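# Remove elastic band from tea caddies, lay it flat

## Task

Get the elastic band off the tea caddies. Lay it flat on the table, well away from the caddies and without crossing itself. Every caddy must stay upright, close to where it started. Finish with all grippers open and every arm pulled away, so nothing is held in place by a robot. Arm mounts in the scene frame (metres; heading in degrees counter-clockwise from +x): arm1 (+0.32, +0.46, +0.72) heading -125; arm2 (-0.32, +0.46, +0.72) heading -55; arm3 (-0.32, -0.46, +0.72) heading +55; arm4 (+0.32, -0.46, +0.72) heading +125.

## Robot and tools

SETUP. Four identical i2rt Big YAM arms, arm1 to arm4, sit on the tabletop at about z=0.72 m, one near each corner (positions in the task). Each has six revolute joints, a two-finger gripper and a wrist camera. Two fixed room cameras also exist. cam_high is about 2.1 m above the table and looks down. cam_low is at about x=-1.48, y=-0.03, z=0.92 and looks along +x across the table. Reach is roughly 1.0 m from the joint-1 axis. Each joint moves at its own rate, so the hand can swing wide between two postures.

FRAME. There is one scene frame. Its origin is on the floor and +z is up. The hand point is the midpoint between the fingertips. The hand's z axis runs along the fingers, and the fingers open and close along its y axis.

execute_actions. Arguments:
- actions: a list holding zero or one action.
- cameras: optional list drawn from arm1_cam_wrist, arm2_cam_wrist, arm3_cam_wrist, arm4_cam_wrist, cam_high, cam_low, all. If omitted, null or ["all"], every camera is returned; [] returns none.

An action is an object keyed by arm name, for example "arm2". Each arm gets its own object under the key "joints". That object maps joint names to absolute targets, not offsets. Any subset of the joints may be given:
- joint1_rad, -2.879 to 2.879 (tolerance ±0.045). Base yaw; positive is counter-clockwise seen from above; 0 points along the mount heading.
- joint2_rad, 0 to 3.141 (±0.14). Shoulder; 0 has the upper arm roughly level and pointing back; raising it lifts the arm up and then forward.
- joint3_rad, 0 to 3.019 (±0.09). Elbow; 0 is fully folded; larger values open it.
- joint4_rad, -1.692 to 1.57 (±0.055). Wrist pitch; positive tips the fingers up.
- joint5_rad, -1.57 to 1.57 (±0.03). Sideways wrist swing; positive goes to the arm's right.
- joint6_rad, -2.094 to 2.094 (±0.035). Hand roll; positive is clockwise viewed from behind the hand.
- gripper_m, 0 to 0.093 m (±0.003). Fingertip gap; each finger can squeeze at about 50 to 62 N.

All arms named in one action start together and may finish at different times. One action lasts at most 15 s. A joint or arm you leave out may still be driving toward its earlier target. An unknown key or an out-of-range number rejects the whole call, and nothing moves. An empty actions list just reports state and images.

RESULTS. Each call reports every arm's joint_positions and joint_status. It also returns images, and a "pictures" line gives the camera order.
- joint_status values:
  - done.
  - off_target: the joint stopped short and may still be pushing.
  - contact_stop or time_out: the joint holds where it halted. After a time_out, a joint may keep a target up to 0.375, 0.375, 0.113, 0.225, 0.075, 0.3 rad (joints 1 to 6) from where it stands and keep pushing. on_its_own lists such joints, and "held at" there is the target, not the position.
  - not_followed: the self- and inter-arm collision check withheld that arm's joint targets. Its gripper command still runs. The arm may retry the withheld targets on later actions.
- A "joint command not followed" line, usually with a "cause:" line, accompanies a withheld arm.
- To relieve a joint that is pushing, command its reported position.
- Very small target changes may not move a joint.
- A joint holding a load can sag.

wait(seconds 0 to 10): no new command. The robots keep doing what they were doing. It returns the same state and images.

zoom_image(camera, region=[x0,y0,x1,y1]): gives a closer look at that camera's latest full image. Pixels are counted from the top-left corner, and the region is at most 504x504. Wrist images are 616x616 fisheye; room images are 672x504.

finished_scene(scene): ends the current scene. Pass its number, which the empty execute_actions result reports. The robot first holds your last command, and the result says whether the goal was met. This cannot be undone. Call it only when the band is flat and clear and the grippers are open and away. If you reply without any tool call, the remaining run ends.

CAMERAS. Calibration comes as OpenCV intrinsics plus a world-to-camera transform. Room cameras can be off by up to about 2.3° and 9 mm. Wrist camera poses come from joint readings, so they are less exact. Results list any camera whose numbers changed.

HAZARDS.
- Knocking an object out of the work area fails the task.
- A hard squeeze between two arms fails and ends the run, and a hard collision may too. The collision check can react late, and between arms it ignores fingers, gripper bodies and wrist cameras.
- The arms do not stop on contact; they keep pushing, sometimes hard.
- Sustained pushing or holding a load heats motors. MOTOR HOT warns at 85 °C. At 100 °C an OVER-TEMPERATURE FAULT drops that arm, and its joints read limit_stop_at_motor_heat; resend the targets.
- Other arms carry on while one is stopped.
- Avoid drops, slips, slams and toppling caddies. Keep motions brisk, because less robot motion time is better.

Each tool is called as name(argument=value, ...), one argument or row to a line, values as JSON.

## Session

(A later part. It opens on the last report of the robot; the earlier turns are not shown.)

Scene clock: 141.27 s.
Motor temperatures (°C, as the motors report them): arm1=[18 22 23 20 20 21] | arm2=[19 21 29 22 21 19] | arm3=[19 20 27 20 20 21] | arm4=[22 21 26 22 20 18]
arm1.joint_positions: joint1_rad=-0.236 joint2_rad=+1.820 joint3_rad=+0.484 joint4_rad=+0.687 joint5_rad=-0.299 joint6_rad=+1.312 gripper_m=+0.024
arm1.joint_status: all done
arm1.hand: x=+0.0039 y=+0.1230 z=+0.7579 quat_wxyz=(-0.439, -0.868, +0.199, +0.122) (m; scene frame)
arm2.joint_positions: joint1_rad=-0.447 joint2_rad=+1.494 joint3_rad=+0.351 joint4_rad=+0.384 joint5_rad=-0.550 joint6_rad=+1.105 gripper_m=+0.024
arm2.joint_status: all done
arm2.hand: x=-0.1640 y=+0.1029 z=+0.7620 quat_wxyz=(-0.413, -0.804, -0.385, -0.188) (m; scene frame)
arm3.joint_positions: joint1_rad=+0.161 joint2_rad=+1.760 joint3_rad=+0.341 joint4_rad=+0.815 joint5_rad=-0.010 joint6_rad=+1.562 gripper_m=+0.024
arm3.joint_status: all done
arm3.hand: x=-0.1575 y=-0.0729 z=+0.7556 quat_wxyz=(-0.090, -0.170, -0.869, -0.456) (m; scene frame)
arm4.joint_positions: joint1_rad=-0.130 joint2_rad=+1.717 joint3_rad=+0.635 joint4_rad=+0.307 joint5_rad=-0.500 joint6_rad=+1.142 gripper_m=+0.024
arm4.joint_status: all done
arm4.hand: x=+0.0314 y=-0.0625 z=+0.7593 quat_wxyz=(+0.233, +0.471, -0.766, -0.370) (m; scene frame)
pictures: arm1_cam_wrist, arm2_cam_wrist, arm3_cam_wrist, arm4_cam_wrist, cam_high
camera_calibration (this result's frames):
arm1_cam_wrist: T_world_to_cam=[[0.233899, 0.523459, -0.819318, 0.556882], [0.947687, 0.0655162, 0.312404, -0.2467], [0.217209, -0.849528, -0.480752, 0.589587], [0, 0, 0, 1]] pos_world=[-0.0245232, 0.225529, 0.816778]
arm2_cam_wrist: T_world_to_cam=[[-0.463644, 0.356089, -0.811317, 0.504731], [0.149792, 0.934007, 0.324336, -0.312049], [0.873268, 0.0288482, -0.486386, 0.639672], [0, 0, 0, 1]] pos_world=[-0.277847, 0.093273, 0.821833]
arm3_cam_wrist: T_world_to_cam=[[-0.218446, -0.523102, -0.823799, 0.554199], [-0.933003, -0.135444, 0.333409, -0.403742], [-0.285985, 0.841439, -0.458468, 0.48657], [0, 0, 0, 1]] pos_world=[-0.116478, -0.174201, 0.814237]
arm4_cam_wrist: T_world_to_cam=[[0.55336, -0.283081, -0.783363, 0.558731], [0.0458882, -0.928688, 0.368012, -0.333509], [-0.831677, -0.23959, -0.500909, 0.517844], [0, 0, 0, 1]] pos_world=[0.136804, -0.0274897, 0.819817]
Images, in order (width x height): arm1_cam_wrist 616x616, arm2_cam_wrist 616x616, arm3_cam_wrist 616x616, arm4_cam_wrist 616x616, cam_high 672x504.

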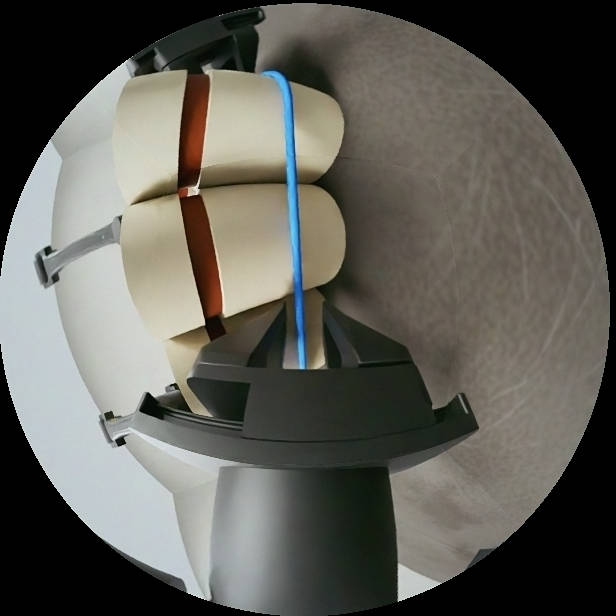

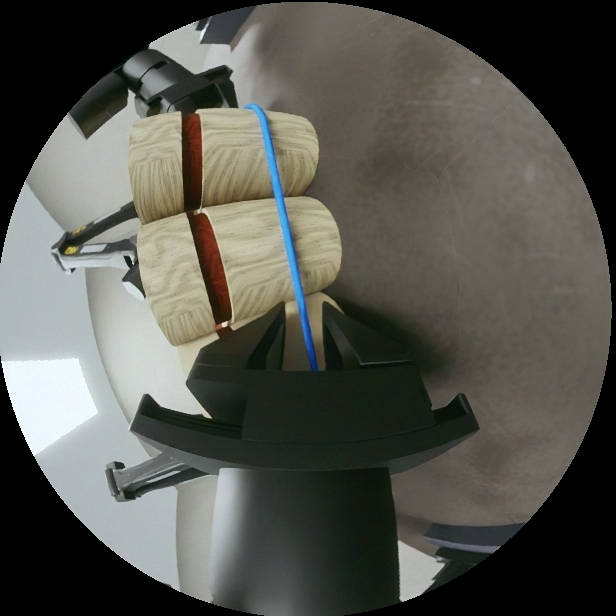

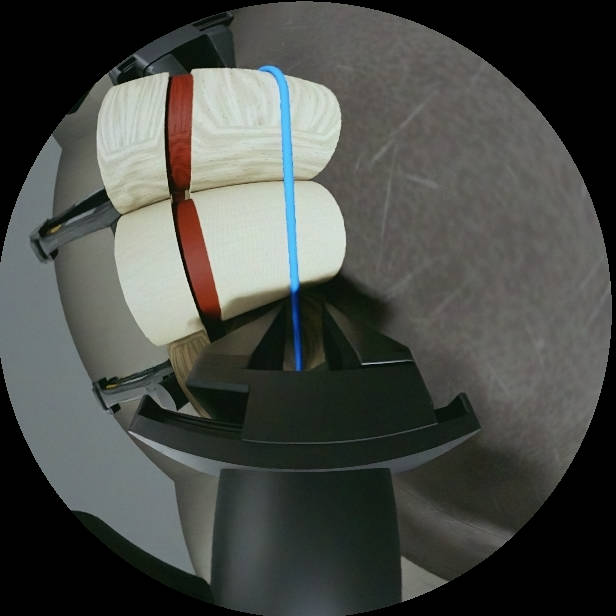

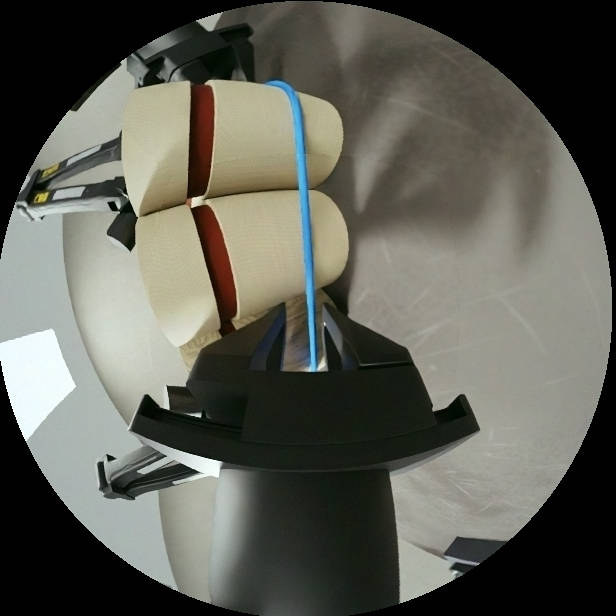

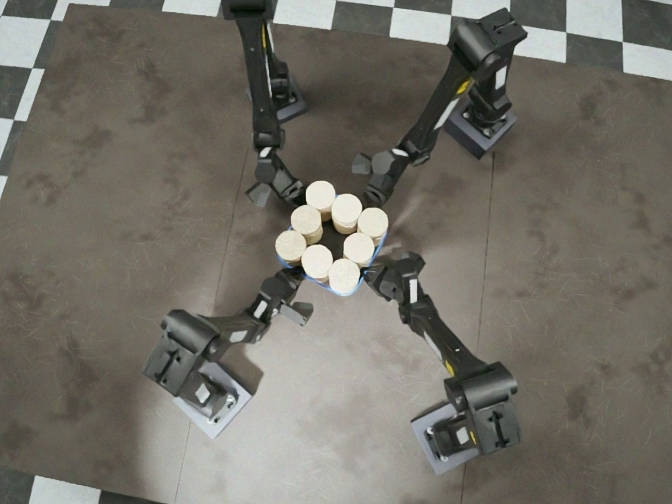

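execute_actions(
  actions=[
    {"arm1":{"joints":{"joint1_rad":-0.222,"joint2_rad":1.845,"joint3_rad":0.527}},"arm2":{"joints":{"joint1_rad":-0.428,"joint2_rad":1.525,"joint3_rad":0.405,"joint4_rad":0.418}},"arm3":{"joints":{"joint2_rad":1.79,"joint3_rad":0.388}},"arm4":{"joints":{"joint1_rad":-0.108,"joint2_rad":1.755,"joint3_rad":0.678,"joint4_rad":0.35}}},
  ],
  cameras=[],
)

execute_actions(
  actions=[
    {"arm1":{"joints":{"gripper_m":0}},"arm2":{"joints":{"gripper_m":0}},"arm3":{"joints":{"gripper_m":0}},"arm4":{"joints":{"gripper_m":0}}},
  ],
  cameras=["arm1_cam_wrist","arm2_cam_wrist","arm3_cam_wrist","arm4_cam_wrist","cam_high"],
)

Scene clock: 150.27 s.
Motor temperatures (°C, as the motors report them): arm1=[18 22 23 20 20 21] | arm2=[19 21 29 22 21 19] | arm3=[19 20 26 20 20 21] | arm4=[22 21 27 22 19 18]
arm1.joint_positions: joint1_rad=-0.233 joint2_rad=+1.826 joint3_rad=+0.493 joint4_rad=+0.687 joint5_rad=-0.300 joint6_rad=+1.312 gripper_m=+0.024
arm1.joint_status: all done
arm1.hand: x=+0.0019 y=+0.1196 z=+0.7577 quat_wxyz=(-0.441, -0.867, +0.197, +0.122) (m; scene frame)
arm2.joint_positions: joint1_rad=-0.443 joint2_rad=+1.515 joint3_rad=+0.357 joint4_rad=+0.396 joint5_rad=-0.550 joint6_rad=+1.105 gripper_m=+0.024
arm2.joint_status: all done
arm2.hand: x=-0.1622 y=+0.1016 z=+0.7580 quat_wxyz=(-0.411, -0.804, -0.386, -0.189) (m; scene frame)
arm3.joint_positions: joint1_rad=+0.160 joint2_rad=+1.765 joint3_rad=+0.351 joint4_rad=+0.815 joint5_rad=-0.010 joint6_rad=+1.562 gripper_m=+0.024
arm3.joint_status: all done
arm3.hand: x=-0.1554 y=-0.0689 z=+0.7563 quat_wxyz=(-0.090, -0.170, -0.868, -0.458) (m; scene frame)
arm4.joint_positions: joint1_rad=-0.117 joint2_rad=+1.750 joint3_rad=+0.639 joint4_rad=+0.326 joint5_rad=-0.500 joint6_rad=+1.142 gripper_m=+0.024
arm4.joint_status: all done
arm4.hand: x=+0.0259 y=-0.0658 z=+0.7485 quat_wxyz=(+0.236, +0.476, -0.765, -0.364) (m; scene frame)
pictures: none
No camera images: the call's "cameras" was empty. Leave "cameras" out to get every camera's image.

Scene clock: 150.77 s.
Motor temperatures (°C, as the motors report them): arm1=[18 22 23 20 20 21] | arm2=[19 21 29 22 21 19] | arm3=[19 20 26 20 20 21] | arm4=[22 21 27 22 19 18]
arm1.joint_positions: joint1_rad=-0.230 joint2_rad=+1.828 joint3_rad=+0.503 joint4_rad=+0.687 joint5_rad=-0.300 joint6_rad=+1.312 gripper_m=+0.003
arm1.joint_status: all done
arm1.hand: x=-0.0006 y=+0.1155 z=+0.7596 quat_wxyz=(-0.444, -0.866, +0.195, +0.123) (m; scene frame)
arm2.joint_positions: joint1_rad=-0.437 joint2_rad=+1.516 joint3_rad=+0.363 joint4_rad=+0.398 joint5_rad=-0.550 joint6_rad=+1.105 gripper_m=+0.002
arm2.joint_status: all done
arm2.hand: x=-0.1593 y=+0.0991 z=+0.7600 quat_wxyz=(-0.413, -0.801, -0.389, -0.190) (m; scene frame)
arm3.joint_positions: joint1_rad=+0.160 joint2_rad=+1.766 joint3_rad=+0.362 joint4_rad=+0.815 joint5_rad=-0.010 joint6_rad=+1.562 gripper_m=+0.002
arm3.joint_status: all done
arm3.hand: x=-0.1532 y=-0.0638 z=+0.7587 quat_wxyz=(-0.091, -0.170, -0.865, -0.463) (m; scene frame)
arm4.joint_positions: joint1_rad=-0.117 joint2_rad=+1.750 joint3_rad=+0.644 joint4_rad=+0.327 joint5_rad=-0.500 joint6_rad=+1.142 gripper_m=+0.003
arm4.joint_status: all done
arm4.hand: x=+0.0249 y=-0.0638 z=+0.7501 quat_wxyz=(+0.236, +0.476, -0.764, -0.367) (m; scene frame)
pictures: arm1_cam_wrist, arm2_cam_wrist, arm3_cam_wrist, arm4_cam_wrist, cam_high
camera_calibration (this result's frames):
arm1_cam_wrist: T_world_to_cam=[[0.224001, 0.518775, -0.825043, 0.568132], [0.949779, 0.0735958, 0.304143, -0.237232], [0.218502, -0.851737, -0.476237, 0.581917], [0, 0, 0, 1]] pos_world=[-0.0290939, 0.218367, 0.818015]
arm2_cam_wrist: T_world_to_cam=[[-0.466871, 0.348394, -0.812805, 0.507986], [0.14026, 0.936663, 0.320919, -0.307756], [0.873131, 0.0358235, -0.486167, 0.633884], [0, 0, 0, 1]] pos_world=[-0.273134, 0.0885764, 0.819832]
arm3_cam_wrist: T_world_to_cam=[[-0.213916, -0.511302, -0.832352, 0.570455], [-0.935181, -0.139025, 0.325744, -0.394318], [-0.282272, 0.848081, -0.44842, 0.474964], [0, 0, 0, 1]] pos_world=[-0.11266, -0.165953, 0.81625]
arm4_cam_wrist: T_world_to_cam=[[0.558644, -0.279287, -0.780971, 0.553038], [0.057004, -0.926446, 0.372087, -0.334191], [-0.827446, -0.252382, -0.501633, 0.507084], [0, 0, 0, 1]] pos_world=[0.129684, -0.0271744, 0.810624]
Images, in order (width x height): arm1_cam_wrist 616x616, arm2_cam_wrist 616x616, arm3_cam_wrist 616x616, arm4_cam_wrist 616x616, cam_high 672x504.

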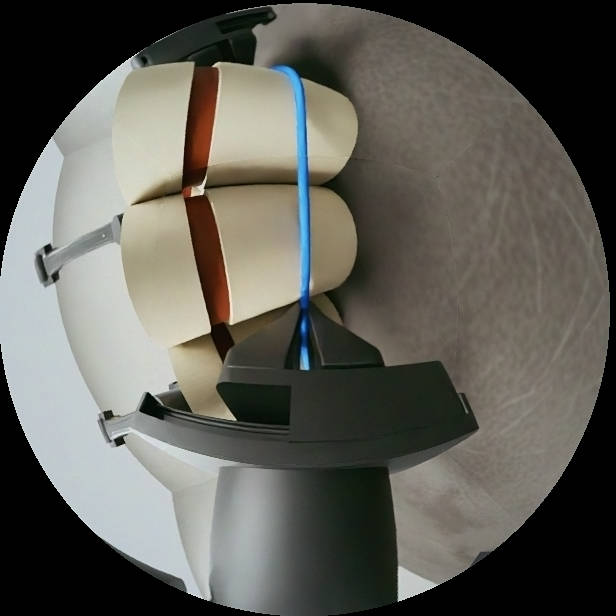

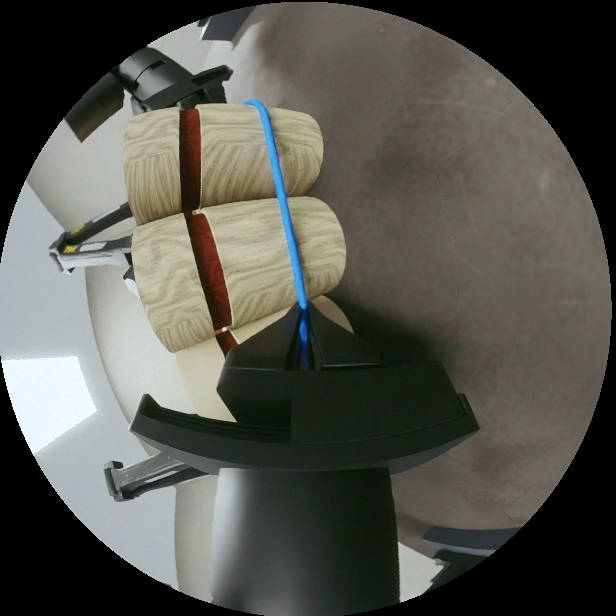

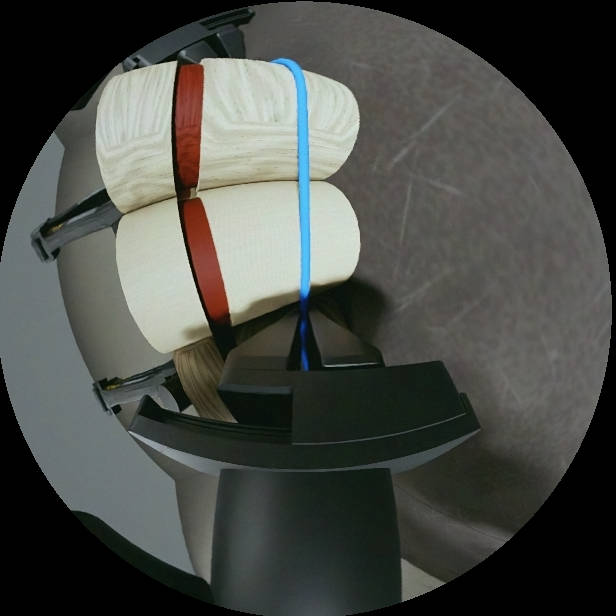

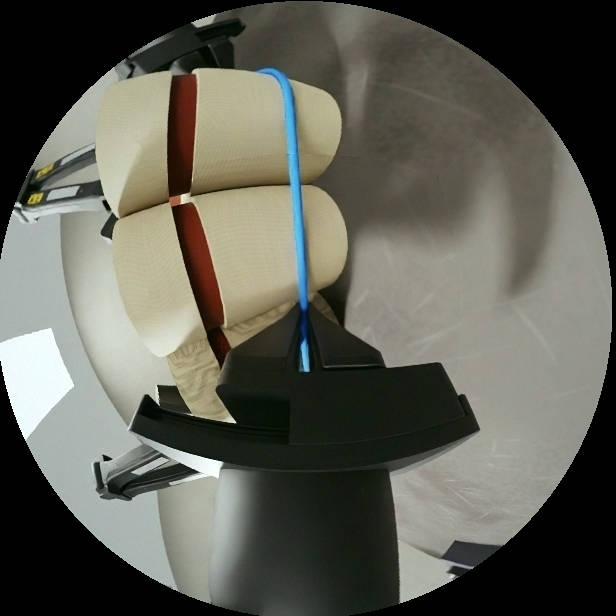

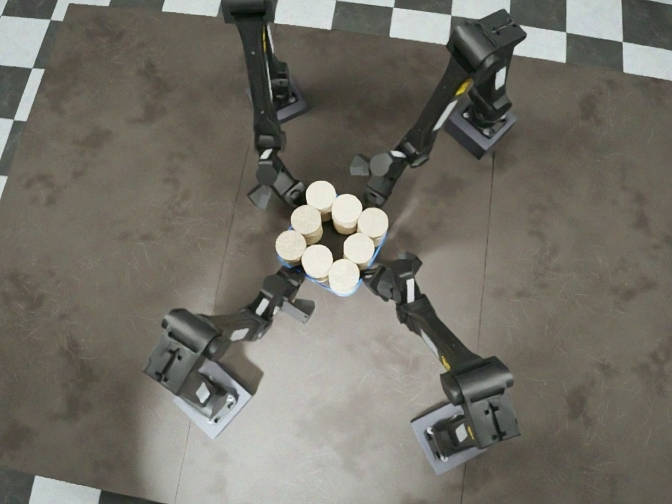

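execute_actions(
  actions=[
    {"arm1":{"joints":{"joint1_rad":-0.28,"joint2_rad":1.71,"joint3_rad":0.375,"joint4_rad":0.69}},"arm2":{"joints":{"joint1_rad":-0.525,"joint2_rad":1.36,"joint3_rad":0.285,"joint4_rad":0.335}},"arm3":{"joints":{"joint1_rad":0.175,"joint2_rad":1.615,"joint3_rad":0.238,"joint4_rad":0.775}},"arm4":{"joints":{"joint1_rad":-0.18,"joint2_rad":1.61,"joint3_rad":0.54,"joint4_rad":0.32}}},
  ],
  cameras=["cam_high","cam_low"],
)

zoom_image(
  camera="cam_high",
  region=[250,160,410,310],
)

Scene clock: 162.53 s.
Motor temperatures (°C, as the motors report them): arm1=[18 22 23 20 20 21] | arm2=[19 21 29 22 21 19] | arm3=[19 21 26 20 20 21] | arm4=[22 21 27 22 19 18]
arm1.joint_positions: joint1_rad=-0.273 joint2_rad=+1.706 joint3_rad=+0.392 joint4_rad=+0.690 joint5_rad=-0.299 joint6_rad=+1.313 gripper_m=+0.003
arm1.joint_status: all done
arm1.hand: x=+0.0141 y=+0.1531 z=+0.7809 quat_wxyz=(-0.446, -0.859, +0.212, +0.137) (m; scene frame)
arm2.joint_positions: joint1_rad=-0.514 joint2_rad=+1.362 joint3_rad=+0.299 joint4_rad=+0.347 joint5_rad=-0.551 joint6_rad=+1.105 gripper_m=+0.002
arm2.joint_status: all done
arm2.hand: x=-0.1898 y=+0.1109 z=+0.7845 quat_wxyz=(-0.437, -0.807, -0.360, -0.170) (m; scene frame)
arm3.joint_positions: joint1_rad=+0.162 joint2_rad=+1.616 joint3_rad=+0.257 joint4_rad=+0.794 joint5_rad=-0.004 joint6_rad=+1.562 gripper_m=+0.002
arm3.joint_status: all done
arm3.hand: x=-0.1664 y=-0.0963 z=+0.7838 quat_wxyz=(-0.096, -0.170, -0.859, -0.473) (m; scene frame)
arm4.joint_positions: joint1_rad=-0.171 joint2_rad=+1.613 joint3_rad=+0.551 joint4_rad=+0.327 joint5_rad=-0.499 joint6_rad=+1.142 gripper_m=+0.003
arm4.joint_status: all done
arm4.hand: x=+0.0584 y=-0.0744 z=+0.7804 quat_wxyz=(+0.223, +0.456, -0.767, -0.393) (m; scene frame)
pictures: cam_high, cam_low
Images, in order (width x height): cam_high 672x504, cam_low 672x504.

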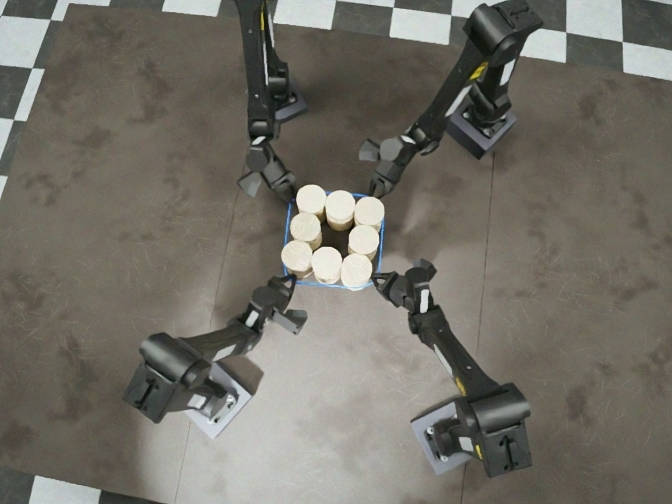

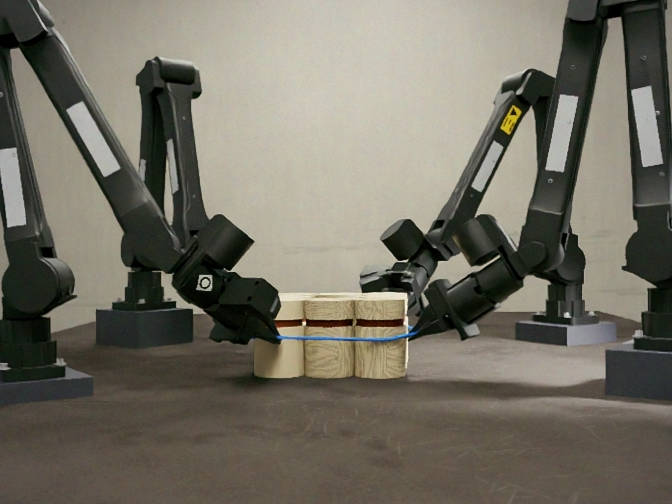

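Region (250, 160, 410, 310) of cam_high's 672x504 image, scaled by 3.150, with more detail than that image has; it fills the top 472 rows of this view, and the rest is white.

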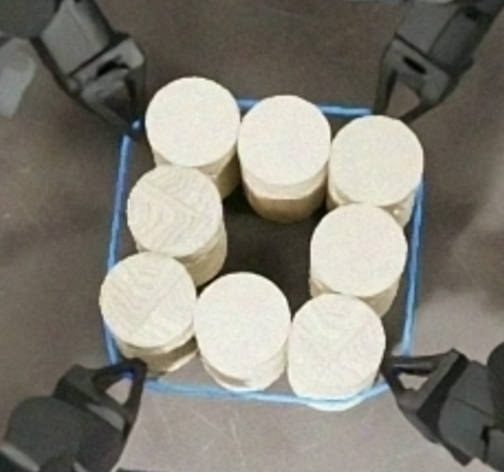

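execute_actions(
  actions=[
    {"arm1":{"joints":{"joint1_rad":-0.115,"joint2_rad":1.661,"joint3_rad":0.305,"joint4_rad":0.69,"joint5_rad":-0.15,"joint6_rad":1.44}},"arm2":{"joints":{"joint1_rad":-0.36,"joint2_rad":1.12,"joint3_rad":0.24,"joint4_rad":0.012,"joint5_rad":-0.3,"joint6_rad":1.3}},"arm3":{"joints":{"joint1_rad":0.31,"joint2_rad":1.557,"joint3_rad":0.25,"joint4_rad":0.632}},"arm4":{"joints":{"joint1_rad":-0.005,"joint2_rad":1.497,"joint3_rad":0.43,"joint4_rad":0.3,"joint5_rad":-0.25,"joint6_rad":1.35}}},
  ],
  cameras=["cam_high"],
)

zoom_image(
  camera="cam_high",
  region=[250,160,410,310],
)

Scene clock: 207.83 s.
Motor temperatures (°C, as the motors report them): arm1=[18 22 22 20 20 21] | arm2=[19 21 27 22 20 19] | arm3=[19 21 25 20 20 21] | arm4=[22 21 25 22 19 18]
arm1.joint_positions: joint1_rad=-0.121 joint2_rad=+1.654 joint3_rad=+0.345 joint4_rad=+0.709 joint5_rad=-0.144 joint6_rad=+1.436 gripper_m=+0.003
arm1.joint_status: all done
arm1.hand: x=+0.0516 y=+0.1343 z=+0.7881 quat_wxyz=(-0.444, -0.854, +0.233, +0.142) (m; scene frame)
arm2.joint_positions: joint1_rad=-0.352 joint2_rad=+1.111 joint3_rad=+0.265 joint4_rad=+0.053 joint5_rad=-0.311 joint6_rad=+1.283 gripper_m=+0.002
arm2.joint_status: all done
arm2.hand: x=-0.1786 y=+0.1523 z=+0.7923 quat_wxyz=(-0.376, -0.862, -0.312, -0.136) (m; scene frame)
arm3.joint_positions: joint1_rad=+0.278 joint2_rad=+1.557 joint3_rad=+0.287 joint4_rad=+0.673 joint5_rad=+0.008 joint6_rad=+1.565 gripper_m=+0.002
arm3.joint_status: all done
arm3.hand: x=-0.2058 y=-0.0753 z=+0.7905 quat_wxyz=(-0.071, -0.124, -0.875, -0.463) (m; scene frame)
arm4.joint_positions: joint1_rad=-0.005 joint2_rad=+1.489 joint3_rad=+0.472 joint4_rad=+0.327 joint5_rad=-0.250 joint6_rad=+1.341 gripper_m=+0.003
arm4.joint_status: all done
arm4.hand: x=+0.0390 y=-0.1121 z=+0.7944 quat_wxyz=(+0.185, +0.405, -0.804, -0.395) (m; scene frame)
pictures: cam_high
Images, in order (width x height): cam_high 672x504.

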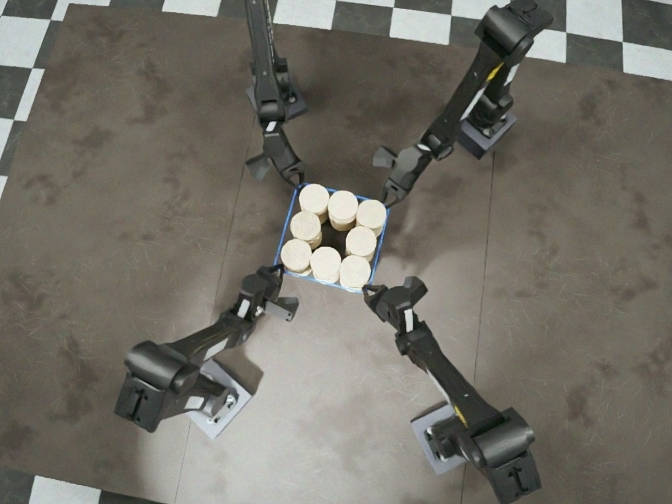

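Region (250, 160, 410, 310) of cam_high's 672x504 image, scaled by 3.150, with more detail than that image has; it fills the top 472 rows of this view, and the rest is white.

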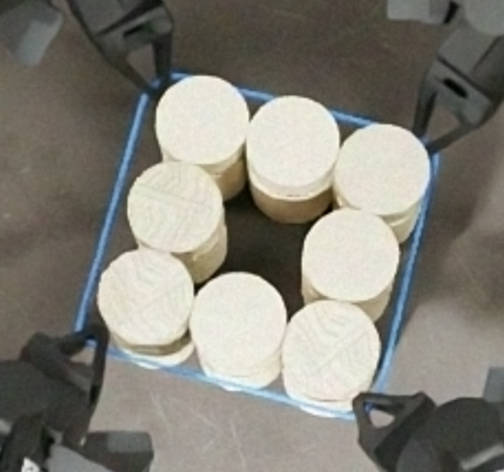

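execute_actions(
  actions=[
    {"arm1":{"joints":{"joint1_rad":0.085,"joint2_rad":1.70,"joint3_rad":0.37,"joint4_rad":0.625,"joint5_rad":-0.01,"joint6_rad":1.57}},"arm2":{"joints":{"joint1_rad":-0.045,"joint2_rad":1.117,"joint3_rad":0.265,"joint4_rad":-0.12,"joint5_rad":0.0,"joint6_rad":1.57}},"arm3":{"joints":{"joint1_rad":0.42,"joint2_rad":1.635,"joint3_rad":0.362,"joint4_rad":0.565,"joint5_rad":-0.015}},"arm4":{"joints":{"joint1_rad":0.218,"joint2_rad":1.522,"joint3_rad":0.445,"joint4_rad":0.25,"joint5_rad":0,"joint6_rad":1.57}}},
  ],
  cameras=["cam_high"],
)

zoom_image(
  camera="cam_high",
  region=[250,160,410,310],
)

Scene clock: 220.00 s.
Motor temperatures (°C, as the motors report them): arm1=[18 22 22 20 20 21] | arm2=[19 21 27 21 20 19] | arm3=[19 21 25 20 20 21] | arm4=[22 21 24 22 19 18]
arm1.joint_positions: joint1_rad=+0.047 joint2_rad=+1.672 joint3_rad=+0.408 joint4_rad=+0.656 joint5_rad=+0.011 joint6_rad=+1.568 gripper_m=+0.003
arm1.joint_status: all done
arm1.hand: x=+0.0747 y=+0.0887 z=+0.7880 quat_wxyz=(-0.438, -0.851, +0.253, +0.139) (m; scene frame)
arm2.joint_positions: joint1_rad=-0.060 joint2_rad=+1.111 joint3_rad=+0.292 joint4_rad=-0.067 joint5_rad=+0.007 joint6_rad=+1.557 gripper_m=+0.002
arm2.joint_status: all done
arm2.hand: x=-0.1433 y=+0.1801 z=+0.7776 quat_wxyz=(-0.325, -0.902, -0.270, -0.084) (m; scene frame)
arm3.joint_positions: joint1_rad=+0.369 joint2_rad=+1.610 joint3_rad=+0.380 joint4_rad=+0.597 joint5_rad=+0.016 joint6_rad=+1.569 gripper_m=+0.002
arm3.joint_status: joint1_rad time_out (moved +0.091 of +0.142); joint5_rad time_out (moved +0.008 of -0.023); the others done
arm3.on_its_own: joint1_rad reads +0.369 and still pushes toward +0.420 since a time_out; joint5_rad reads +0.016 and still pushes toward -0.015 since a time_out
arm3.hand: x=-0.2342 y=-0.0382 z=+0.7841 quat_wxyz=(-0.051, -0.089, -0.887, -0.449) (m; scene frame)
arm4.joint_positions: joint1_rad=+0.197 joint2_rad=+1.505 joint3_rad=+0.480 joint4_rad=+0.297 joint5_rad=+0.014 joint6_rad=+1.565 gripper_m=+0.003
arm4.joint_status: all done
arm4.hand: x=+0.0053 y=-0.1427 z=+0.7817 quat_wxyz=(+0.149, +0.350, -0.843, -0.379) (m; scene frame)
pictures: cam_high
Images, in order (width x height): cam_high 672x504.

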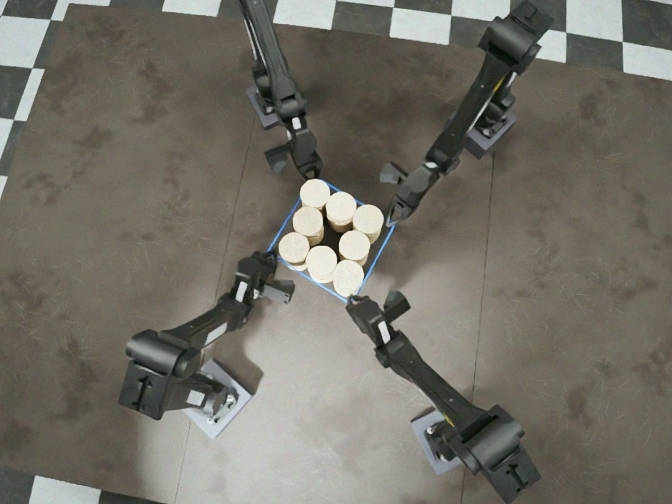

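Region (250, 160, 410, 310) of cam_high's 672x504 image, scaled by 3.150, with more detail than that image has; it fills the top 472 rows of this view, and the rest is white.

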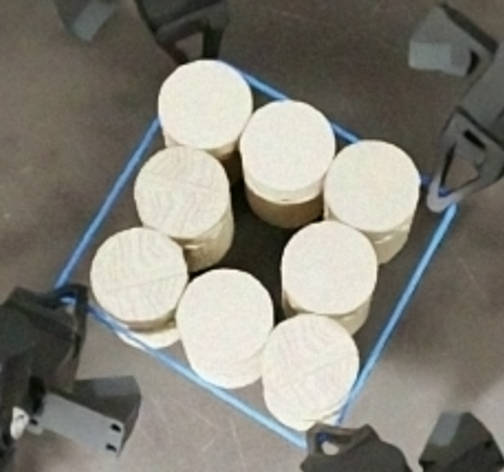

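execute_actions(
  actions=[
    {"arm1":{"joints":{"joint1_rad":0.115}},"arm2":{"joints":{"joint1_rad":0.045,"joint2_rad":1.15,"joint3_rad":0.30,"joint4_rad":-0.10}},"arm3":{"joints":{"joint5_rad":0.0}},"arm4":{"joints":{"joint1_rad":0.265,"joint2_rad":1.56,"joint3_rad":0.51}}},
  ],
  cameras=["cam_high"],
)

zoom_image(
  camera="cam_high",
  region=[250,160,410,310],
)

Scene clock: 244.53 s.
Motor temperatures (°C, as the motors report them): arm1=[18 22 22 20 21 21] | arm2=[19 20 27 21 20 19] | arm3=[19 20 25 20 22 21] | arm4=[22 21 24 22 20 18]
arm1.joint_positions: joint1_rad=+0.073 joint2_rad=+1.672 joint3_rad=+0.408 joint4_rad=+0.655 joint5_rad=+0.011 joint6_rad=+1.569 gripper_m=+0.003
arm1.joint_status: all done
arm1.hand: x=+0.0844 y=+0.0826 z=+0.7878 quat_wxyz=(-0.439, -0.855, +0.243, +0.133) (m; scene frame)
arm2.joint_positions: joint1_rad=+0.018 joint2_rad=+1.134 joint3_rad=+0.321 joint4_rad=-0.067 joint5_rad=+0.019 joint6_rad=+1.558 gripper_m=+0.002
arm2.joint_status: all done
arm2.hand: x=-0.1167 y=+0.1844 z=+0.7825 quat_wxyz=(-0.326, -0.891, -0.303, -0.092) (m; scene frame)
arm3.joint_positions: joint1_rad=+0.370 joint2_rad=+1.610 joint3_rad=+0.387 joint4_rad=+0.597 joint5_rad=+0.028 joint6_rad=+1.571 gripper_m=+0.002
arm3.joint_status: all done
arm3.on_its_own: joint1_rad reads +0.370 and still pushes toward +0.420 since a time_out
arm3.hand: x=-0.2320 y=-0.0348 z=+0.7866 quat_wxyz=(-0.056, -0.092, -0.885, -0.452) (m; scene frame)
arm4.joint_positions: joint1_rad=+0.224 joint2_rad=+1.546 joint3_rad=+0.522 joint4_rad=+0.287 joint5_rad=+0.023 joint6_rad=+1.565 gripper_m=+0.003
arm4.joint_status: all done
arm4.hand: x=-0.0123 y=-0.1406 z=+0.7776 quat_wxyz=(+0.149, +0.361, -0.841, -0.375) (m; scene frame)
pictures: cam_high
Images, in order (width x height): cam_high 672x504.

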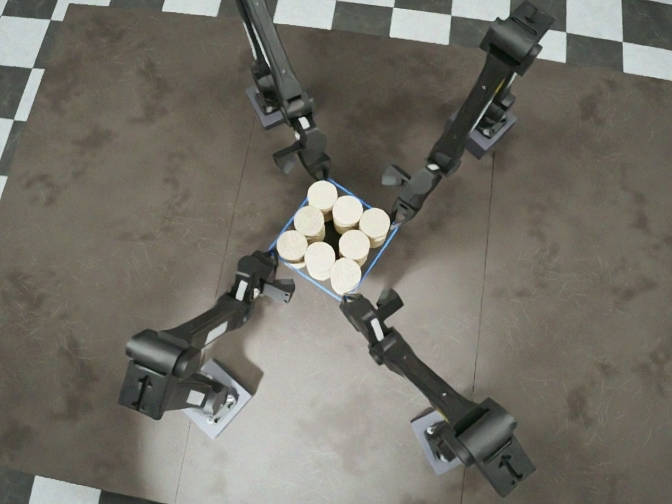

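Region (250, 160, 410, 310) of cam_high's 672x504 image, scaled by 3.150, with more detail than that image has; it fills the top 472 rows of this view, and the rest is white.

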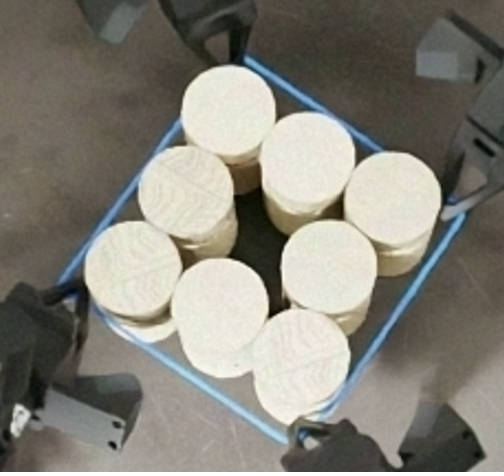

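execute_actions(
  actions=[
    {"arm1":{"joints":{"joint1_rad":0.125,"joint2_rad":1.65,"joint3_rad":0.30,"joint4_rad":0.65}},"arm2":{"joints":{"joint1_rad":-0.03,"joint2_rad":1.0,"joint3_rad":0.20,"joint4_rad":-0.16}},"arm3":{"joints":{"joint1_rad":0.48,"joint2_rad":1.58,"joint3_rad":0.29,"joint4_rad":0.585}},"arm4":{"joints":{"joint1_rad":0.235,"joint2_rad":1.48,"joint3_rad":0.385,"joint4_rad":0.27}}},
  ],
  cameras=["cam_high","cam_low"],
)

zoom_image(
  camera="cam_high",
  region=[250,160,410,310],
)

Scene clock: 266.83 s.
Motor temperatures (°C, as the motors report them): arm1=[18 22 21 20 21 21] | arm2=[19 20 27 21 21 19] | arm3=[19 20 24 20 23 21] | arm4=[22 21 24 22 20 18]
arm1.joint_positions: joint1_rad=+0.077 joint2_rad=+1.637 joint3_rad=+0.356 joint4_rad=+0.679 joint5_rad=+0.018 joint6_rad=+1.570 gripper_m=+0.003
arm1.joint_status: joint1_rad time_out (moved +0.003 of +0.052); the others done
arm1.on_its_own: joint1_rad reads +0.077 and still pushes toward +0.125 since a time_out
arm1.hand: x=+0.0943 y=+0.0981 z=+0.7908 quat_wxyz=(-0.442, -0.853, +0.243, +0.135) (m; scene frame)
arm2.joint_positions: joint1_rad=-0.041 joint2_rad=+0.987 joint3_rad=+0.262 joint4_rad=-0.097 joint5_rad=+0.017 joint6_rad=+1.558 gripper_m=+0.002
arm2.joint_status: joint4_rad time_out (moved -0.030 of -0.093); the others done
arm2.on_its_own: joint4_rad reads -0.097 and still pushes toward -0.160 since a time_out
arm2.hand: x=-0.1437 y=+0.1894 z=+0.7975 quat_wxyz=(-0.354, -0.890, -0.274, -0.091) (m; scene frame)
arm3.joint_positions: joint1_rad=+0.415 joint2_rad=+1.577 joint3_rad=+0.336 joint4_rad=+0.607 joint5_rad=+0.046 joint6_rad=+1.573 gripper_m=+0.002
arm3.joint_status: joint1_rad time_out (moved +0.045 of +0.110); the others done
arm3.on_its_own: joint1_rad reads +0.415 and still pushes toward +0.480 since a time_out
arm3.hand: x=-0.2513 y=-0.0520 z=+0.7849 quat_wxyz=(-0.053, -0.077, -0.889, -0.449) (m; scene frame)
arm4.joint_positions: joint1_rad=+0.210 joint2_rad=+1.471 joint3_rad=+0.443 joint4_rad=+0.307 joint5_rad=+0.023 joint6_rad=+1.565 gripper_m=+0.003
arm4.joint_status: all done
arm4.hand: x=+0.0117 y=-0.1548 z=+0.7836 quat_wxyz=(+0.149, +0.353, -0.840, -0.383) (m; scene frame)
pictures: cam_high, cam_low
Images, in order (width x height): cam_high 672x504, cam_low 672x504.

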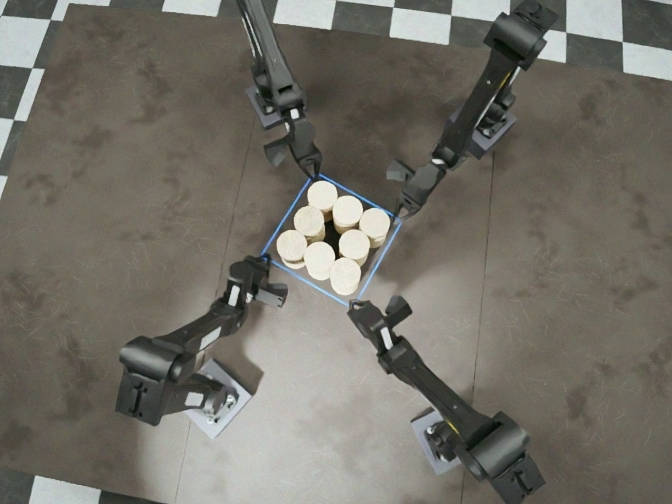

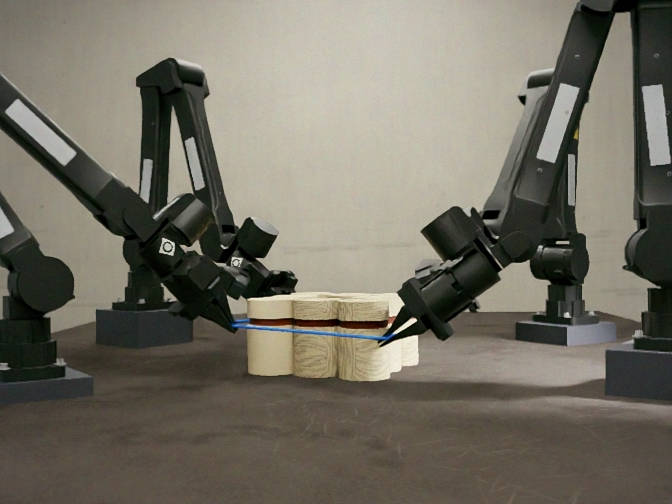

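Region (250, 160, 410, 310) of cam_high's 672x504 image, scaled by 3.150, with more detail than that image has; it fills the top 472 rows of this view, and the rest is white.

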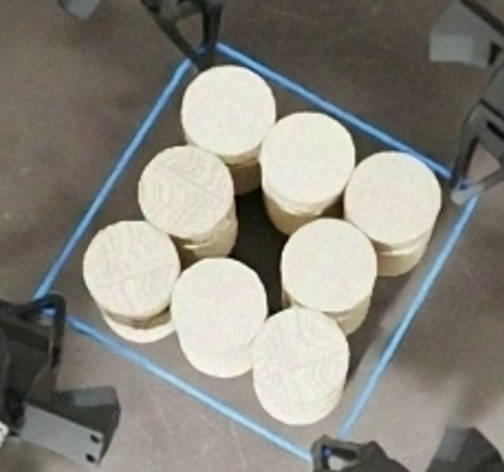

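execute_actions(
  actions=[
    {"arm1":{"joints":{"joint2_rad":1.345,"joint3_rad":0.41,"joint4_rad":0.17}},"arm2":{"joints":{"joint2_rad":0.83,"joint3_rad":0.385,"joint4_rad":-0.52}},"arm3":{"joints":{"joint2_rad":1.27,"joint3_rad":0.40,"joint4_rad":0.115}},"arm4":{"joints":{"joint2_rad":1.25,"joint3_rad":0.505,"joint4_rad":-0.065}}},
  ],
  cameras=["cam_high"],
)

execute_actions(
  actions=[
    {"arm1":{"joints":{"joint2_rad":1.16,"joint3_rad":0.585,"joint4_rad":-0.25}},"arm2":{"joints":{"joint2_rad":0.80,"joint3_rad":0.615,"joint4_rad":-0.83}},"arm3":{"joints":{"joint2_rad":1.105,"joint3_rad":0.585,"joint4_rad":-0.30}},"arm4":{"joints":{"joint2_rad":1.14,"joint3_rad":0.705,"joint4_rad":-0.44}}},
  ],
  cameras=["cam_high","cam_low"],
)

Scene clock: 286.70 s.
Motor temperatures (°C, as the motors report them): arm1=[18 22 21 20 22 21] | arm2=[19 20 26 21 21 19] | arm3=[19 21 24 20 26 21] | arm4=[22 21 24 22 20 18]
arm1.joint_positions: joint1_rad=+0.077 joint2_rad=+1.333 joint3_rad=+0.446 joint4_rad=+0.214 joint5_rad=+0.019 joint6_rad=+1.571 gripper_m=+0.003
arm1.joint_status: all done
arm1.on_its_own: joint1_rad reads +0.077 and still pushes toward +0.125 since a time_out
arm1.hand: x=+0.0911 y=+0.0925 z=+0.8577 quat_wxyz=(-0.411, -0.868, +0.247, +0.127) (m; scene frame)
arm2.joint_positions: joint1_rad=-0.041 joint2_rad=+0.824 joint3_rad=+0.400 joint4_rad=-0.449 joint5_rad=+0.013 joint6_rad=+1.559 gripper_m=+0.002
arm2.joint_status: joint4_rad time_out (moved -0.351 of -0.423); the others done
arm2.on_its_own: joint4_rad reads -0.449 and still pushes toward -0.520 since a time_out
arm2.hand: x=-0.1438 y=+0.1923 z=+0.8560 quat_wxyz=(-0.331, -0.898, -0.277, -0.087) (m; scene frame)
arm3.joint_positions: joint1_rad=+0.415 joint2_rad=+1.265 joint3_rad=+0.422 joint4_rad=+0.162 joint5_rad=+0.044 joint6_rad=+1.574 gripper_m=+0.002
arm3.joint_status: all done
arm3.on_its_own: joint1_rad reads +0.415 and still pushes toward +0.480 since a time_out
arm3.hand: x=-0.2509 y=-0.0480 z=+0.8556 quat_wxyz=(-0.051, -0.077, -0.899, -0.428) (m; scene frame)
arm4.joint_positions: joint1_rad=+0.210 joint2_rad=+1.244 joint3_rad=+0.532 joint4_rad=-0.007 joint5_rad=+0.019 joint6_rad=+1.566 gripper_m=+0.003
arm4.joint_status: joint4_rad time_out (moved -0.313 of -0.372); the others done
arm4.on_its_own: joint4_rad reads -0.007 and still pushes toward -0.065 since a time_out
arm4.hand: x=+0.0074 y=-0.1515 z=+0.8584 quat_wxyz=(+0.151, +0.353, -0.840, -0.383) (m; scene frame)
pictures: cam_high
Images, in order (width x height): cam_high 672x504.

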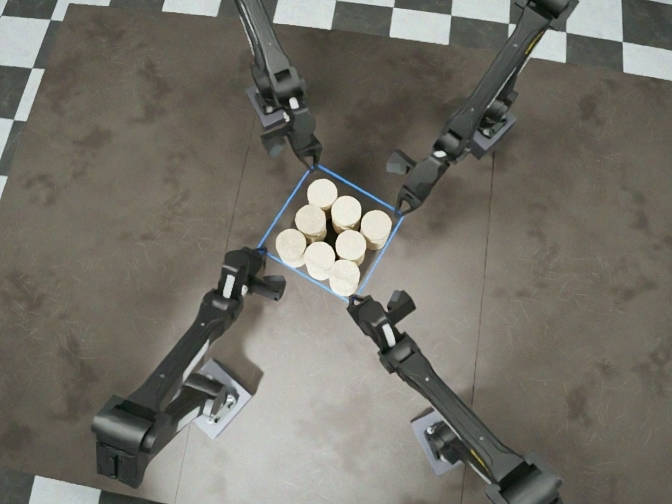

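not run: a stop came earlier in this reply.

execute_actions(
  actions=[
    {"arm1":{"joints":{"joint1_rad":0.10,"joint2_rad":1.17,"joint3_rad":0.62,"joint4_rad":-0.22}},"arm2":{"joints":{"joint2_rad":0.82,"joint3_rad":0.66,"joint4_rad":-0.79}},"arm3":{"joints":{"joint1_rad":0.42,"joint2_rad":1.115,"joint3_rad":0.62,"joint4_rad":-0.27}},"arm4":{"joints":{"joint2_rad":1.15,"joint3_rad":0.74,"joint4_rad":-0.40}}},
  ],
  cameras=["cam_high","cam_low"],
)

Scene clock: 292.83 s.
Motor temperatures (°C, as the motors report them): arm1=[18 22 22 20 22 21] | arm2=[19 20 27 22 21 19] | arm3=[19 21 25 20 26 21] | arm4=[22 21 24 22 20 18]
arm1.joint_positions: joint1_rad=+0.066 joint2_rad=+1.160 joint3_rad=+0.625 joint4_rad=-0.184 joint5_rad=+0.017 joint6_rad=+1.571 gripper_m=+0.003
arm1.joint_status: all done
arm1.hand: x=+0.0799 y=+0.0822 z=+0.9400 quat_wxyz=(-0.390, -0.876, +0.255, +0.123) (m; scene frame)
arm2.joint_positions: joint1_rad=-0.041 joint2_rad=+0.824 joint3_rad=+0.650 joint4_rad=-0.741 joint5_rad=+0.011 joint6_rad=+1.559 gripper_m=+0.002
arm2.joint_status: all done
arm2.hand: x=-0.1318 y=+0.1762 z=+0.9408 quat_wxyz=(-0.312, -0.905, -0.279, -0.082) (m; scene frame)
arm3.joint_positions: joint1_rad=+0.383 joint2_rad=+1.112 joint3_rad=+0.616 joint4_rad=-0.233 joint5_rad=+0.032 joint6_rad=+1.574 gripper_m=+0.002
arm3.joint_status: all done
arm3.hand: x=-0.2368 y=-0.0338 z=+0.9382 quat_wxyz=(-0.050, -0.090, -0.908, -0.406) (m; scene frame)
arm4.joint_positions: joint1_rad=+0.210 joint2_rad=+1.153 joint3_rad=+0.740 joint4_rad=-0.355 joint5_rad=+0.016 joint6_rad=+1.567 gripper_m=+0.003
arm4.joint_status: all done
arm4.hand: x=-0.0062 y=-0.1391 z=+0.9388 quat_wxyz=(+0.144, +0.358, -0.849, -0.362) (m; scene frame)
pictures: cam_high, cam_low
Images, in order (width x height): cam_high 672x504, cam_low 672x504.

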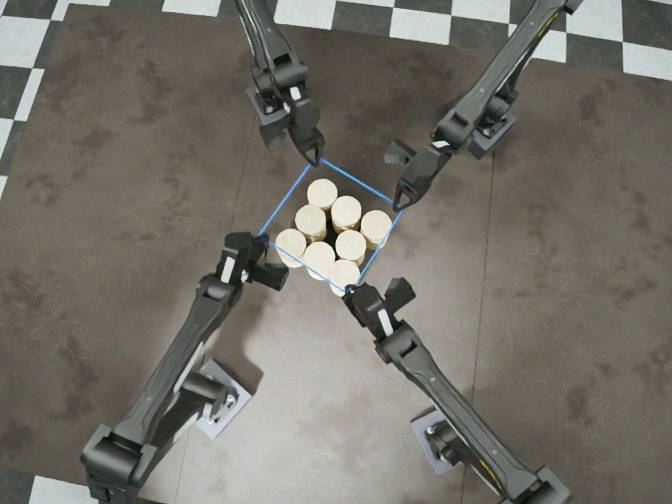

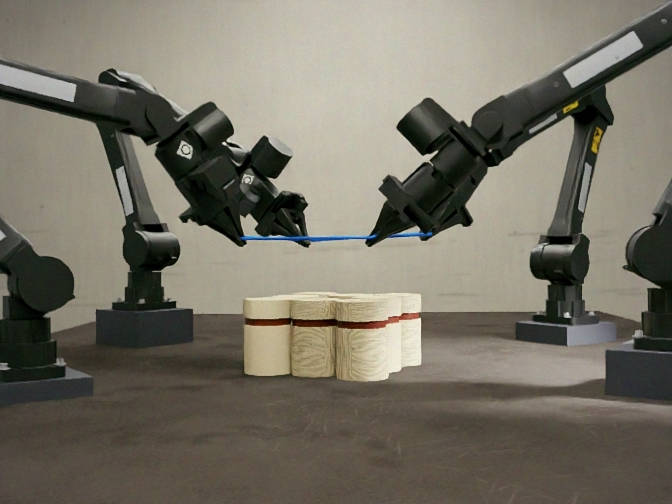

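execute_actions(
  actions=[
    {"arm1":{"joints":{"joint1_rad":0.19,"joint2_rad":1.12,"joint3_rad":0.67,"joint4_rad":-0.49,"joint5_rad":0}},"arm2":{"joints":{"joint1_rad":0.0,"joint2_rad":1.13,"joint3_rad":0.91,"joint4_rad":-0.81}},"arm3":{"joints":{"joint1_rad":0.04,"joint2_rad":1.22,"joint3_rad":0.80,"joint4_rad":-0.52}},"arm4":{"joints":{"joint1_rad":-0.13,"joint2_rad":1.08,"joint3_rad":0.76,"joint4_rad":-0.64,"joint6_rad":1.4}}},
  ],
  cameras=[],
)

execute_actions(
  actions=[
    {"arm1":{"joints":{"joint1_rad":0.295,"joint2_rad":1.081,"joint3_rad":0.715,"joint4_rad":-0.759}},"arm2":{"joints":{"joint1_rad":0.034,"joint2_rad":1.445,"joint3_rad":1.17,"joint4_rad":-0.843}},"arm3":{"joints":{"joint1_rad":-0.349,"joint2_rad":1.393,"joint3_rad":1.015,"joint4_rad":-0.741}},"arm4":{"joints":{"joint1_rad":-0.45,"joint2_rad":1.038,"joint3_rad":0.79,"joint4_rad":-0.87,"joint6_rad":1.2}}},
  ],
  cameras=["cam_high","cam_low"],
)

Scene clock: 304.93 s.
Motor temperatures (°C, as the motors report them): arm1=[18 21 23 20 22 21] | arm2=[19 20 30 21 20 19] | arm3=[19 20 27 19 25 21] | arm4=[22 21 26 22 20 18]
arm1.joint_positions: joint1_rad=+0.163 joint2_rad=+1.122 joint3_rad=+0.665 joint4_rad=-0.470 joint5_rad=+0.016 joint6_rad=+1.571 gripper_m=+0.003
arm1.joint_status: all done
arm1.hand: x=+0.1344 y=+0.0942 z=+0.9284 quat_wxyz=(-0.302, -0.924, +0.220, +0.081) (m; scene frame)
arm2.joint_positions: joint1_rad=+0.001 joint2_rad=+1.139 joint3_rad=+0.871 joint4_rad=-0.781 joint5_rad=-0.004 joint6_rad=+1.559 gripper_m=+0.002
arm2.joint_status: all done
arm2.hand: x=-0.0736 y=+0.1249 z=+0.9355 quat_wxyz=(-0.246, -0.917, -0.306, -0.076) (m; scene frame)
arm3.joint_positions: joint1_rad=+0.032 joint2_rad=+1.207 joint3_rad=+0.777 joint4_rad=-0.488 joint5_rad=+0.009 joint6_rad=+1.574 gripper_m=+0.002
arm3.joint_status: all done
arm3.hand: x=-0.0921 y=-0.0755 z=+0.9371 quat_wxyz=(-0.087, -0.251, -0.913, -0.309) (m; scene frame)
arm4.joint_positions: joint1_rad=-0.118 joint2_rad=+1.086 joint3_rad=+0.742 joint4_rad=-0.612 joint5_rad=-0.009 joint6_rad=+1.411 gripper_m=+0.003
arm4.joint_status: all done
arm4.hand: x=+0.1335 y=-0.0978 z=+0.9265 quat_wxyz=(+0.050, +0.298, -0.906, -0.297) (m; scene frame)
pictures: none
No camera images: the call's "cameras" was empty. Leave "cameras" out to get every camera's image.

Scene clock: 306.13 s.
Motor temperatures (°C, as the motors report them): arm1=[18 21 23 20 22 21] | arm2=[19 20 30 21 20 19] | arm3=[19 20 28 19 25 21] | arm4=[22 21 26 22 20 18]
arm1.joint_positions: joint1_rad=+0.288 joint2_rad=+1.083 joint3_rad=+0.704 joint4_rad=-0.722 joint5_rad=+0.001 joint6_rad=+1.571 gripper_m=+0.003
arm1.joint_status: all done
arm1.hand: x=+0.1967 y=+0.1093 z=+0.9289 quat_wxyz=(-0.225, -0.960, +0.163, +0.041) (m; scene frame)
arm2.joint_positions: joint1_rad=+0.041 joint2_rad=+1.454 joint3_rad=+1.143 joint4_rad=-0.818 joint5_rad=-0.007 joint6_rad=+1.559 gripper_m=+0.002
arm2.joint_status: all done
arm2.hand: x=+0.0007 y=+0.0583 z=+0.9222 quat_wxyz=(-0.208, -0.919, -0.327, -0.069) (m; scene frame)
arm3.joint_positions: joint1_rad=-0.332 joint2_rad=+1.383 joint3_rad=+0.995 joint4_rad=-0.703 joint5_rad=-0.013 joint6_rad=+1.574 gripper_m=+0.002
arm3.joint_status: all done
arm3.hand: x=+0.0568 y=-0.1549 z=+0.9356 quat_wxyz=(-0.096, -0.420, -0.876, -0.217) (m; scene frame)
arm4.joint_positions: joint1_rad=-0.431 joint2_rad=+1.043 joint3_rad=+0.757 joint4_rad=-0.833 joint5_rad=-0.015 joint6_rad=+1.204 gripper_m=+0.003
arm4.joint_status: all done
arm4.hand: x=+0.2597 y=-0.1011 z=+0.9222 quat_wxyz=(-0.017, +0.256, -0.941, -0.222) (m; scene frame)
pictures: cam_high, cam_low
Images, in order (width x height): cam_high 672x504, cam_low 672x504.

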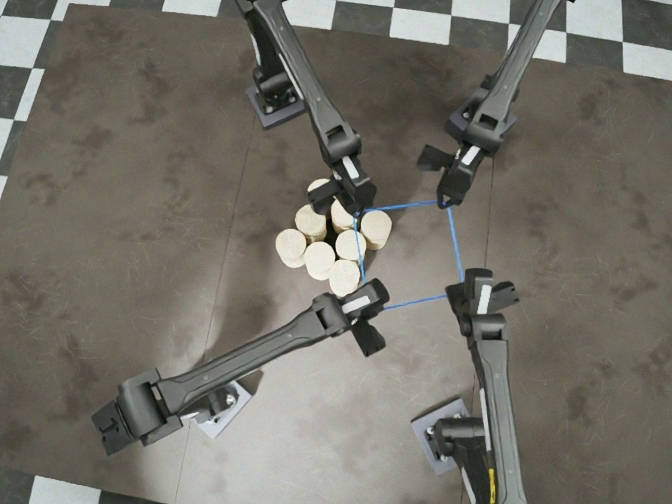

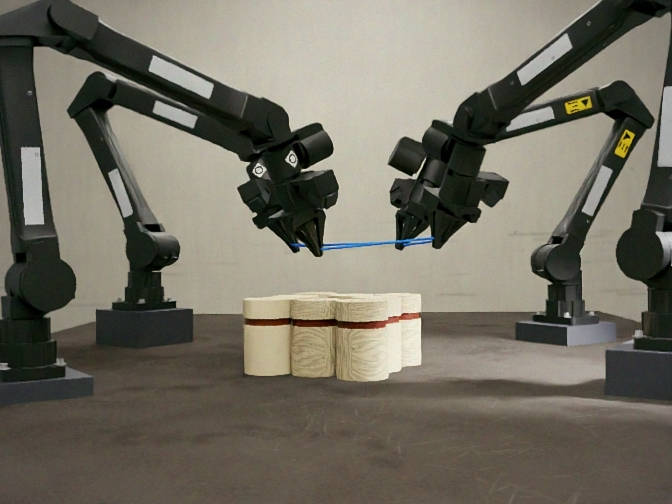

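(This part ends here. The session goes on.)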